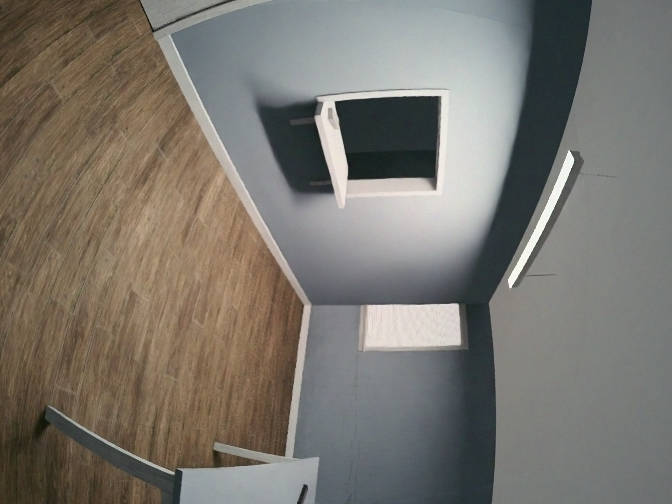

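Call:
{"method": "execute_actions", "body": {"actions": [{"r3":{"base":{"rotate_rad":-1.95}}}], "cameras": []}}

Call:
{"method": "execute_actions", "body": {"actions": [{"r3":{"base":{"translate_m":1.0}}}], "cameras": []}}

Call:
{"method": "execute_actions", "body": {"actions": [{"r3":{"base":{"translate_m":0.59}}}], "cameras": []}}

Call:
{"method": "execute_actions", "body": {"actions": [{"r3":{"base":{"rotate_rad":2.3},"joints":{"lift_m":0.94,"wrist_pitch_rad":-0.4,"head_pan_rad":-1.3,"head_tilt_rad":-0.5}}}], "cameras": ["r3_head_camera","r3_nav_camera"]}}

Scene clock: 11.67 s.
r1.base_odometry: x=+0.000 y=+0.000 heading=+0.000 (m, m, rad; r1's odometry frame)
r1.turned_by_wheels: +0.000 (rad since the last result)
r1.turned_by_imu: +0.000 (rad since the last result)
r1.base_tilt: forward=+0.4 right=-0.5 (deg)
r1.lidar_m: 2.01 3.90 0.81 1.19 1.22 1.23 0.99 0.90 0.91 1.12 1.59 1.60
r1.head_depth_mm: 1831 1856 1852 1842 1847 1848 1841 / 1993 2027 1865 - 2118 2029 2050 / 2200 2281 2084 - 2401 2270 2195 / 1909 2592 2375 2664 2633 2562 2322 / 2006 3020 2973 2943 2953 2847 2295 / 2258 3320 3524 3419 3458 3285 2266 / 2220 3618 - - - 3308 2258
r1.base_status: not commanded
r1.joint_positions: lift_m=+0.405 arm_m=+0.001 wrist_yaw_rad=+2.882 wrist_pitch_rad=-0.511 wrist_roll_rad=+0.009 gripper_m=+0.037 head_pan_rad=+0.004 head_tilt_rad=-0.014
r1.joint_status: not commanded
r1.motor_effort: left_wheel=+1(1) right_wheel=+0(0) lift_m=+31(31) arm_m=+0(0) wrist_yaw_rad=+0(0) wrist_pitch_rad=+6(6) wrist_roll_rad=+0(0) gripper_m=+0(0) head_pan_rad=+0(0) head_tilt_rad=+1(1) (%)
r1.hand_pose: x=+0.0332 y=+0.0585 z=+0.3971 quat_wxyz=(+0.267, +0.704, +0.088, +0.652) (m; r1's base frame)
r1.wrist_depth_mm: - - - - - - - / - - - - - - - / 950 - - - - - - / 807 - 844 836 874 887 892 / 692 - 731 724 761 742 757 / 605 600 - 619 646 625 636 / 529 543 - 545 543 561 557
r2.base_odometry: x=+0.000 y=+0.000 heading=+0.000 (m, m, rad; r2's odometry frame)
r2.turned_by_wheels: +0.000 (rad since the last result)
r2.turned_by_imu: +0.000 (rad since the last result)
r2.base_tilt: forward=+1.0 right=+0.1 (deg)
r2.lidar_m: 1.45 1.45 1.72 2.19 2.20 1.62 1.43 1.43 1.69 2.58 2.59 1.65
r2.head_depth_mm: 1620 1612 1621 1611 1610 1599 1584 / 1579 1558 1454 1587 1576 1542 1539 / 1530 1510 1408 - - 1485 1498 / 1478 1466 1375 - - 1463 1458 / 1446 1422 1336 - - 1416 1415 / 1403 1391 1302 - - 1386 1385 / 1365 1172 1268 - 3797 1336 1337
r2.base_status: not commanded
r2.joint_positions: lift_m=+0.367 arm_m=+0.000 wrist_yaw_rad=+2.981 wrist_pitch_rad=-0.513 wrist_roll_rad=+0.011 gripper_m=+0.037 head_pan_rad=-0.014 head_tilt_rad=+0.011
r2.joint_status: not commanded
r2.motor_effort: left_wheel=+0(0) right_wheel=+0(1) lift_m=+27(28) arm_m=+0(0) wrist_yaw_rad=+1(1) wrist_pitch_rad=+6(6) wrist_roll_rad=+1(0) gripper_m=+0(1) head_pan_rad=+0(0) head_tilt_rad=+2(3) (%)
r2.hand_pose: x=+0.0125 y=+0.0638 z=+0.3585 quat_wxyz=(+0.235, +0.700, +0.123, +0.664) (m; r2's base frame)
r2.wrist_depth_mm: - - - - - - - / - - - - - - - / - 997 991 963 960 945 913 / 816 803 791 783 761 767 755 / 682 663 - 651 666 638 637 / 578 569 - 577 - 546 547 / 503 - - - 485 486 481
r3.base_odometry: x=+0.000 y=+0.000 heading=-1.950 (m, m, rad; r3's odometry frame)
r3.turned_by_wheels: -1.950 (rad since the last result)
r3.turned_by_imu: -1.979 (rad since the last result)
r3.base_tilt: forward=-0.4 right=-0.8 (deg)
r3.lidar_m: 1.96 1.73 1.71 1.04 0.92 0.92 1.10 1.08 1.08 1.07 0.75 3.23
r3.head_depth_mm: 901 943 988 1032 1084 1142 1200 / 917 959 1007 1054 1111 1163 1237 / 937 981 1029 1076 1131 1198 1263 / 958 1000 1050 1104 1158 1222 1297 / 977 1024 1073 1123 1190 1257 1338 / 998 1042 1094 1155 1214 1288 1377 / 1012 1067 1120 1183 1252 1317 1420
r3.base_status: done
r3.joint_positions: lift_m=+0.280 arm_m=-0.003 wrist_yaw_rad=+2.892 wrist_pitch_rad=-0.443 wrist_roll_rad=+0.019 gripper_m=+0.037 head_pan_rad=-2.193 head_tilt_rad=-0.198
r3.joint_status: not commanded
r3.motor_effort: left_wheel=+5(19) right_wheel=-5(10) lift_m=+13(13) arm_m=-1(0) wrist_yaw_rad=+0(1) wrist_pitch_rad=+4(4) wrist_roll_rad=+0(0) gripper_m=-1(1) head_pan_rad=-2(2) head_tilt_rad=-2(2) (%)
r3.hand_pose: x=+0.0334 y=+0.0719 z=+0.2874 quat_wxyz=(+0.241, +0.710, +0.066, +0.659) (m; r3's base frame)
r3.wrist_depth_mm: - 956 - - - - - / - 988 - - - - - / 776 855 822 831 835 881 877 / 650 - 668 680 687 693 709 / 543 - 576 571 570 581 585 / 478 - - 482 493 491 499 / - - - 428 426 434 437
pictures: none
No camera images: the call's "cameras" was empty. Leave "cameras" out to get every camera's image.

Scene clock: 16.70 s.
r1.base_odometry: x=+0.000 y=+0.000 heading=+0.000 (m, m, rad; r1's odometry frame)
r1.turned_by_wheels: +0.000 (rad since the last result)
r1.turned_by_imu: +0.000 (rad since the last result)
r1.base_tilt: forward=+0.4 right=-0.5 (deg)
r1.lidar_m: 2.01 3.90 0.81 1.19 1.22 1.23 0.98 0.90 0.90 1.12 1.60 1.60
r1.head_depth_mm: 1853 1863 1834 1834 1839 1833 1833 / 2018 2064 1872 - 2109 2027 2017 / 2201 2296 2067 - 2409 2270 2195 / 1932 2583 2370 2701 2593 2509 2326 / 2023 2920 2973 2933 2949 2904 2252 / 2252 3209 3501 3441 3507 3313 2279 / 2251 3698 - - - 3285 2237
r1.base_status: not commanded
r1.joint_positions: lift_m=+0.405 arm_m=+0.001 wrist_yaw_rad=+2.882 wrist_pitch_rad=-0.511 wrist_roll_rad=+0.009 gripper_m=+0.037 head_pan_rad=+0.004 head_tilt_rad=-0.014
r1.joint_status: not commanded
r1.motor_effort: left_wheel=+0(1) right_wheel=+0(0) lift_m=+31(31) arm_m=-1(0) wrist_yaw_rad=+0(0) wrist_pitch_rad=+6(6) wrist_roll_rad=+0(0) gripper_m=-1(1) head_pan_rad=+0(0) head_tilt_rad=+1(1) (%)
r1.hand_pose: x=+0.0332 y=+0.0585 z=+0.3971 quat_wxyz=(+0.267, +0.704, +0.088, +0.652) (m; r1's base frame)
r1.wrist_depth_mm: - - - - - - - / - - - - - - - / 968 - - - - - - / 811 - 842 853 873 878 883 / 694 - 738 710 762 730 754 / 595 598 - 620 643 641 636 / 530 542 - 542 541 558 561
r2.base_odometry: x=+0.000 y=+0.000 heading=+0.000 (m, m, rad; r2's odometry frame)
r2.turned_by_wheels: +0.000 (rad since the last result)
r2.turned_by_imu: +0.000 (rad since the last result)
r2.base_tilt: forward=+0.9 right=+0.0 (deg)
r2.lidar_m: 1.45 1.45 1.71 2.19 2.19 1.62 1.43 1.43 1.69 2.58 2.58 1.65
r2.head_depth_mm: 1624 1626 1624 1609 1601 1603 1603 / 1578 1555 1452 1581 1572 1544 1549 / 1527 1505 1397 - - 1489 1496 / 1485 1469 1371 - - 1449 1454 / 1444 1423 1335 - - 1409 1420 / 1411 1382 1292 - - 1370 1376 / 1365 1174 1270 - 3820 1337 1337
r2.base_status: not commanded
r2.joint_positions: lift_m=+0.367 arm_m=+0.000 wrist_yaw_rad=+2.981 wrist_pitch_rad=-0.513 wrist_roll_rad=+0.011 gripper_m=+0.037 head_pan_rad=-0.014 head_tilt_rad=+0.011
r2.joint_status: not commanded
r2.motor_effort: left_wheel=+0(0) right_wheel=+0(1) lift_m=+28(27) arm_m=+0(0) wrist_yaw_rad=+1(2) wrist_pitch_rad=+6(6) wrist_roll_rad=+0(0) gripper_m=+0(0) head_pan_rad=+0(0) head_tilt_rad=+3(2) (%)
r2.hand_pose: x=+0.0125 y=+0.0638 z=+0.3585 quat_wxyz=(+0.235, +0.700, +0.123, +0.664) (m; r2's base frame)
r2.wrist_depth_mm: - - - - - - - / - - - - - - - / - 995 981 974 956 951 922 / 811 800 789 781 773 754 760 / 674 667 - 652 656 636 631 / 576 563 - 578 - 548 552 / 509 - - - 491 490 476
r3.base_odometry: x=-0.370 y=-0.929 heading=-1.950 (m, m, rad; r3's odometry frame)
r3.turned_by_wheels: +0.000 (rad since the last result)
r3.turned_by_imu: +0.000 (rad since the last result)
r3.base_tilt: forward=-0.4 right=-0.7 (deg)
r3.lidar_m: 1.13 1.00 1.00 1.17 1.59 1.60 1.91 1.82 0.88 1.73 3.17 1.86
r3.head_depth_mm: 1558 1624 1698 1776 1872 1935 1598 / 1580 1659 1729 1814 1899 1961 1613 / 1614 1688 1774 1872 1270 978 1528 / 1648 1721 1810 1899 1247 1027 1641 / 1679 1752 1847 1934 1300 1038 1648 / 1713 1797 1886 1970 1321 1868 1653 / 1748 1837 1926 2017 1339 1905 1667
r3.base_status: done
r3.joint_positions: lift_m=+0.280 arm_m=-0.003 wrist_yaw_rad=+2.892 wrist_pitch_rad=-0.443 wrist_roll_rad=+0.019 gripper_m=+0.037 head_pan_rad=-2.193 head_tilt_rad=-0.198
r3.joint_status: not commanded
r3.motor_effort: left_wheel=+4(16) right_wheel=-4(8) lift_m=+13(13) arm_m=+0(0) wrist_yaw_rad=+1(0) wrist_pitch_rad=+4(4) wrist_roll_rad=+0(0) gripper_m=-1(1) head_pan_rad=-2(2) head_tilt_rad=-1(1) (%)
r3.hand_pose: x=+0.0334 y=+0.0719 z=+0.2874 quat_wxyz=(+0.241, +0.710, +0.066, +0.659) (m; r3's base frame)
r3.wrist_depth_mm: - - - - - 900 766 / - - - - - 906 814 / 771 846 843 837 848 881 832 / 640 - 667 672 684 695 714 / 542 - 565 557 575 584 596 / 480 - - 485 495 500 499 / - - - 430 430 435 437
pictures: none
No camera images: the call's "cameras" was empty. Leave "cameras" out to get every camera's image.

Scene clock: 20.33 s.
r1.base_odometry: x=+0.000 y=+0.000 heading=+0.000 (m, m, rad; r1's odometry frame)
r1.turned_by_wheels: +0.000 (rad since the last result)
r1.turned_by_imu: +0.000 (rad since the last result)
r1.base_tilt: forward=+0.4 right=-0.5 (deg)
r1.lidar_m: 2.01 3.90 0.81 1.19 1.22 1.23 0.98 0.90 0.91 1.12 1.59 1.60
r1.head_depth_mm: 1858 1842 1844 1870 1837 1829 1842 / 2010 2052 1850 - 2131 2036 2027 / 2201 2307 2090 - 2378 2271 2218 / 1911 2561 2355 2684 2635 2572 2305 / 2033 2978 2972 2991 2939 2935 2278 / 2249 3289 3505 3562 3507 3276 2289 / 2296 3595 3913 3914 - 3266 2254
r1.base_status: not commanded
r1.joint_positions: lift_m=+0.405 arm_m=+0.001 wrist_yaw_rad=+2.882 wrist_pitch_rad=-0.511 wrist_roll_rad=+0.009 gripper_m=+0.037 head_pan_rad=+0.004 head_tilt_rad=-0.014
r1.joint_status: not commanded
r1.motor_effort: left_wheel=+0(1) right_wheel=+0(0) lift_m=+31(31) arm_m=-1(0) wrist_yaw_rad=+0(0) wrist_pitch_rad=+6(6) wrist_roll_rad=+0(0) gripper_m=-1(0) head_pan_rad=+0(1) head_tilt_rad=+1(2) (%)
r1.hand_pose: x=+0.0332 y=+0.0585 z=+0.3971 quat_wxyz=(+0.267, +0.704, +0.088, +0.652) (m; r1's base frame)
r1.wrist_depth_mm: - - - - - - - / - - - - - - - / 952 - - - - - - / 816 - 841 846 863 889 911 / 691 - 730 725 735 745 747 / 609 594 - 620 638 631 641 / 531 545 - 546 542 557 561
r2.base_odometry: x=+0.000 y=+0.000 heading=+0.000 (m, m, rad; r2's odometry frame)
r2.turned_by_wheels: +0.000 (rad since the last result)
r2.turned_by_imu: +0.000 (rad since the last result)
r2.base_tilt: forward=+0.7 right=+0.1 (deg)
r2.lidar_m: 1.45 1.45 1.71 2.19 2.19 1.62 1.43 1.43 1.69 2.58 2.59 1.65
r2.head_depth_mm: 1620 1623 1612 1615 1607 1601 1592 / 1565 1558 1447 1576 1583 1539 1542 / 1523 1510 1415 - - 1492 1505 / 1477 1464 1377 - - 1458 1461 / 1445 1419 1329 - - 1409 1416 / 1398 1388 1302 - - 1378 1382 / 1368 1176 1272 - 3756 1326 1339
r2.base_status: not commanded
r2.joint_positions: lift_m=+0.367 arm_m=+0.000 wrist_yaw_rad=+2.981 wrist_pitch_rad=-0.513 wrist_roll_rad=+0.011 gripper_m=+0.037 head_pan_rad=-0.014 head_tilt_rad=+0.011
r2.joint_status: not commanded
r2.motor_effort: left_wheel=+0(0) right_wheel=+0(0) lift_m=+26(27) arm_m=+0(0) wrist_yaw_rad=+1(1) wrist_pitch_rad=+6(6) wrist_roll_rad=+0(1) gripper_m=+1(0) head_pan_rad=+0(0) head_tilt_rad=+2(2) (%)
r2.hand_pose: x=+0.0125 y=+0.0638 z=+0.3585 quat_wxyz=(+0.235, +0.700, +0.123, +0.664) (m; r2's base frame)
r2.wrist_depth_mm: - - - - - - - / - - - - - - - / - 993 - 984 962 945 916 / 813 803 797 788 759 766 769 / 678 662 - 662 665 644 632 / 573 568 - 573 - 549 544 / 500 - - - 485 490 479
r3.base_odometry: x=-0.588 y=-1.477 heading=-1.950 (m, m, rad; r3's odometry frame)
r3.turned_by_wheels: +0.000 (rad since the last result)
r3.turned_by_imu: +0.000 (rad since the last result)
r3.base_tilt: forward=-0.5 right=-0.7 (deg)
r3.lidar_m: 0.63 0.56 0.56 0.67 1.18 2.00 2.38 1.36 1.97 1.71 2.77 1.04
r3.head_depth_mm: 1938 2027 2115 2160 1511 2058 1599 / 1992 2074 2157 2218 1540 2107 1610 / 2026 2115 2215 2273 1561 2119 1619 / 2045 2152 2236 2316 1585 2143 1633 / 2095 2194 2297 2362 1614 2157 1646 / 2141 2245 2357 2424 1634 2179 1655 / 2191 2297 2407 2481 2346 2199 1664
r3.base_status: done
r3.joint_positions: lift_m=+0.280 arm_m=-0.003 wrist_yaw_rad=+2.892 wrist_pitch_rad=-0.443 wrist_roll_rad=+0.019 gripper_m=+0.037 head_pan_rad=-2.193 head_tilt_rad=-0.198
r3.joint_status: not commanded
r3.motor_effort: left_wheel=+4(20) right_wheel=-5(8) lift_m=+13(13) arm_m=+0(0) wrist_yaw_rad=+1(0) wrist_pitch_rad=+4(4) wrist_roll_rad=+0(0) gripper_m=+0(1) head_pan_rad=-2(3) head_tilt_rad=-2(1) (%)
r3.hand_pose: x=+0.0334 y=+0.0719 z=+0.2873 quat_wxyz=(+0.241, +0.710, +0.066, +0.659) (m; r3's base frame)
r3.wrist_depth_mm: - 933 808 671 580 499 443 / - - 880 737 609 530 464 / 764 860 823 779 650 574 489 / 639 - 668 670 662 612 530 / 551 - 579 566 577 573 546 / 483 - - 485 499 495 500 / - - - 433 431 432 441
pictures: none
No camera images: the call's "cameras" was empty. Leave "cameras" out to get every camera's image.

Scene clock: 27.17 s.
r1.base_odometry: x=+0.000 y=+0.000 heading=+0.000 (m, m, rad; r1's odometry frame)
r1.turned_by_wheels: +0.000 (rad since the last result)
r1.turned_by_imu: +0.000 (rad since the last result)
r1.base_tilt: forward=+0.4 right=-0.5 (deg)
r1.lidar_m: 2.01 3.90 0.81 1.19 1.22 1.23 0.98 0.90 0.91 1.12 1.59 1.60
r1.head_depth_mm: 1846 1858 1844 1858 1859 1826 1840 / 2000 2027 1846 - 2118 2032 2015 / 2191 2275 2067 - 2361 2288 2202 / 1920 2607 2343 2719 2621 2553 2308 / 2039 3022 2919 2981 2978 2899 2299 / 2249 3258 3495 3511 3441 3294 2275 / 2260 3623 3975 3936 - 3331 2260
r1.base_status: not commanded
r1.joint_positions: lift_m=+0.405 arm_m=+0.001 wrist_yaw_rad=+2.882 wrist_pitch_rad=-0.511 wrist_roll_rad=+0.009 gripper_m=+0.037 head_pan_rad=+0.004 head_tilt_rad=-0.014
r1.joint_status: not commanded
r1.motor_effort: left_wheel=+0(0) right_wheel=+0(0) lift_m=+31(31) arm_m=-1(1) wrist_yaw_rad=+0(0) wrist_pitch_rad=+6(6) wrist_roll_rad=+0(0) gripper_m=+0(1) head_pan_rad=+0(0) head_tilt_rad=+1(1) (%)
r1.hand_pose: x=+0.0332 y=+0.0585 z=+0.3971 quat_wxyz=(+0.267, +0.704, +0.088, +0.652) (m; r1's base frame)
r1.wrist_depth_mm: - - - - - - - / - - - - - - - / 961 - - - - - - / 816 - 845 850 872 885 902 / 694 - 734 721 747 736 748 / 597 591 - 627 637 634 647 / 530 541 - 554 538 558 558
r2.base_odometry: x=+0.000 y=+0.000 heading=+0.000 (m, m, rad; r2's odometry frame)
r2.turned_by_wheels: +0.000 (rad since the last result)
r2.turned_by_imu: +0.001 (rad since the last result)
r2.base_tilt: forward=+0.8 right=-0.1 (deg)
r2.lidar_m: 1.45 1.45 1.71 2.19 2.19 1.62 1.43 1.43 1.69 2.58 2.58 1.64
r2.head_depth_mm: 1631 1621 1611 1610 1617 1610 1593 / 1566 1563 1449 1583 1575 1557 1551 / 1524 1511 1417 - - 1486 1505 / 1478 1459 1372 - - 1449 1458 / 1432 1425 1333 - - 1412 1416 / 1394 1379 1300 - - 1376 1379 / 1361 1172 1270 - 3834 1322 1339
r2.base_status: not commanded
r2.joint_positions: lift_m=+0.367 arm_m=+0.000 wrist_yaw_rad=+2.981 wrist_pitch_rad=-0.513 wrist_roll_rad=+0.011 gripper_m=+0.037 head_pan_rad=-0.014 head_tilt_rad=+0.011
r2.joint_status: not commanded
r2.motor_effort: left_wheel=+0(0) right_wheel=+0(0) lift_m=+27(27) arm_m=+0(0) wrist_yaw_rad=+0(1) wrist_pitch_rad=+6(6) wrist_roll_rad=+0(1) gripper_m=-1(0) head_pan_rad=+0(0) head_tilt_rad=+3(2) (%)
r2.hand_pose: x=+0.0125 y=+0.0638 z=+0.3585 quat_wxyz=(+0.235, +0.700, +0.123, +0.664) (m; r2's base frame)
r2.wrist_depth_mm: - - - - - - - / - - - - - - - / - 994 993 958 939 945 912 / 818 799 786 776 773 761 746 / 669 673 - 658 663 636 633 / 569 561 - 573 - 556 547 / 502 - - - 488 482 480
r3.base_odometry: x=-0.588 y=-1.477 heading=+0.350 (m, m, rad; r3's odometry frame)
r3.turned_by_wheels: +2.300 (rad since the last result)
r3.turned_by_imu: +2.339 (rad since the last result)
r3.base_tilt: forward=-0.3 right=-0.8 (deg)
r3.lidar_m: 1.99 2.07 2.35 1.35 1.71 2.88 2.21 0.80 0.58 0.56 0.58 0.79
r3.head_depth_mm: 3077 3248 3439 824 625 529 - / 3058 3319 3485 832 627 536 - / 3092 3381 3519 804 635 553 - / 456 501 552 619 694 823 968 / 471 518 575 647 736 857 1031 / 482 532 591 666 765 896 1084 / 494 546 609 689 797 937 1142
r3.base_status: done
r3.joint_positions: lift_m=+0.940 arm_m=-0.003 wrist_yaw_rad=+2.892 wrist_pitch_rad=-0.422 wrist_roll_rad=+0.019 gripper_m=+0.037 head_pan_rad=-1.307 head_tilt_rad=-0.494
r3.joint_status: all done
r3.motor_effort: left_wheel=-5(13) right_wheel=+3(10) lift_m=+23(24) arm_m=+0(1) wrist_yaw_rad=+1(0) wrist_pitch_rad=+6(8) wrist_roll_rad=+0(0) gripper_m=-1(1) head_pan_rad=+2(31) head_tilt_rad=-3(31) (%)
r3.hand_pose: x=+0.0340 y=+0.0745 z=+0.9514 quat_wxyz=(+0.234, +0.710, +0.059, +0.661) (m; r3's base frame)
r3.wrist_depth_mm: - - - - - - - / - - - - - - - / - - - - - - - / - - - - - - - / - - - - - - - / - - - - - - - / - - - - - - -
pictures: r3_head_camera (sideways: a quarter turn clockwise sets it upright), r3_nav_camera (sideways: a quarter turn counterclockwise sets it upright)
camera_calibration (this result's frames):
r3_head_camera: T_world_to_cam=[[-0.0802537, 0.49998, -0.86231, 1.14608], [0.972133, 0.230428, 0.0431308, -0.065331], [0.220265, -0.834819, -0.50454, 0.616144], [0, 0, 0, 1]] pos_world=[0.0197724, -0.0435931, 1.30196]
r3_nav_camera: T_world_to_cam=[[0.13165, -0.457706, 0.879303, -1.10326], [-0.964578, -0.263702, 0.00715203, 0.0485577], [0.2286, -0.849097, -0.47621, 0.576184], [0, 0, 0, 1]] pos_world=[0.0603666, -0.00292943, 1.24414]
Images, in order (width x height): r3_head_camera 896x504, r3_nav_camera 672x504.

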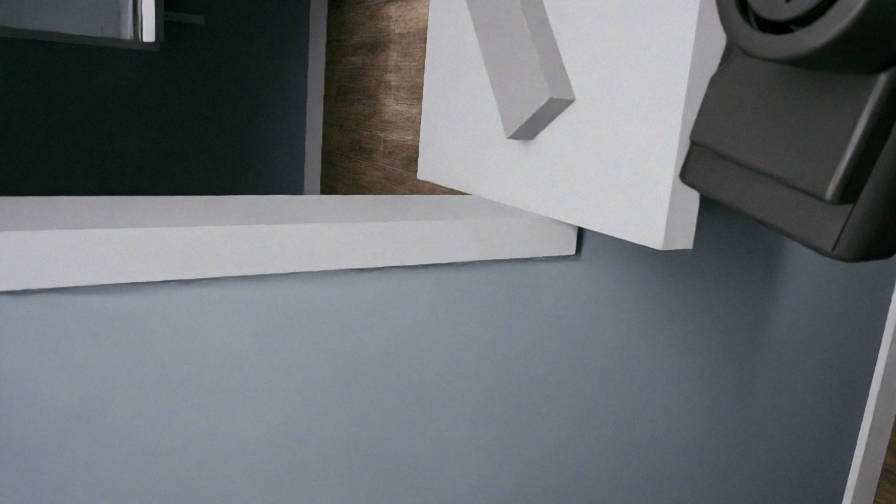

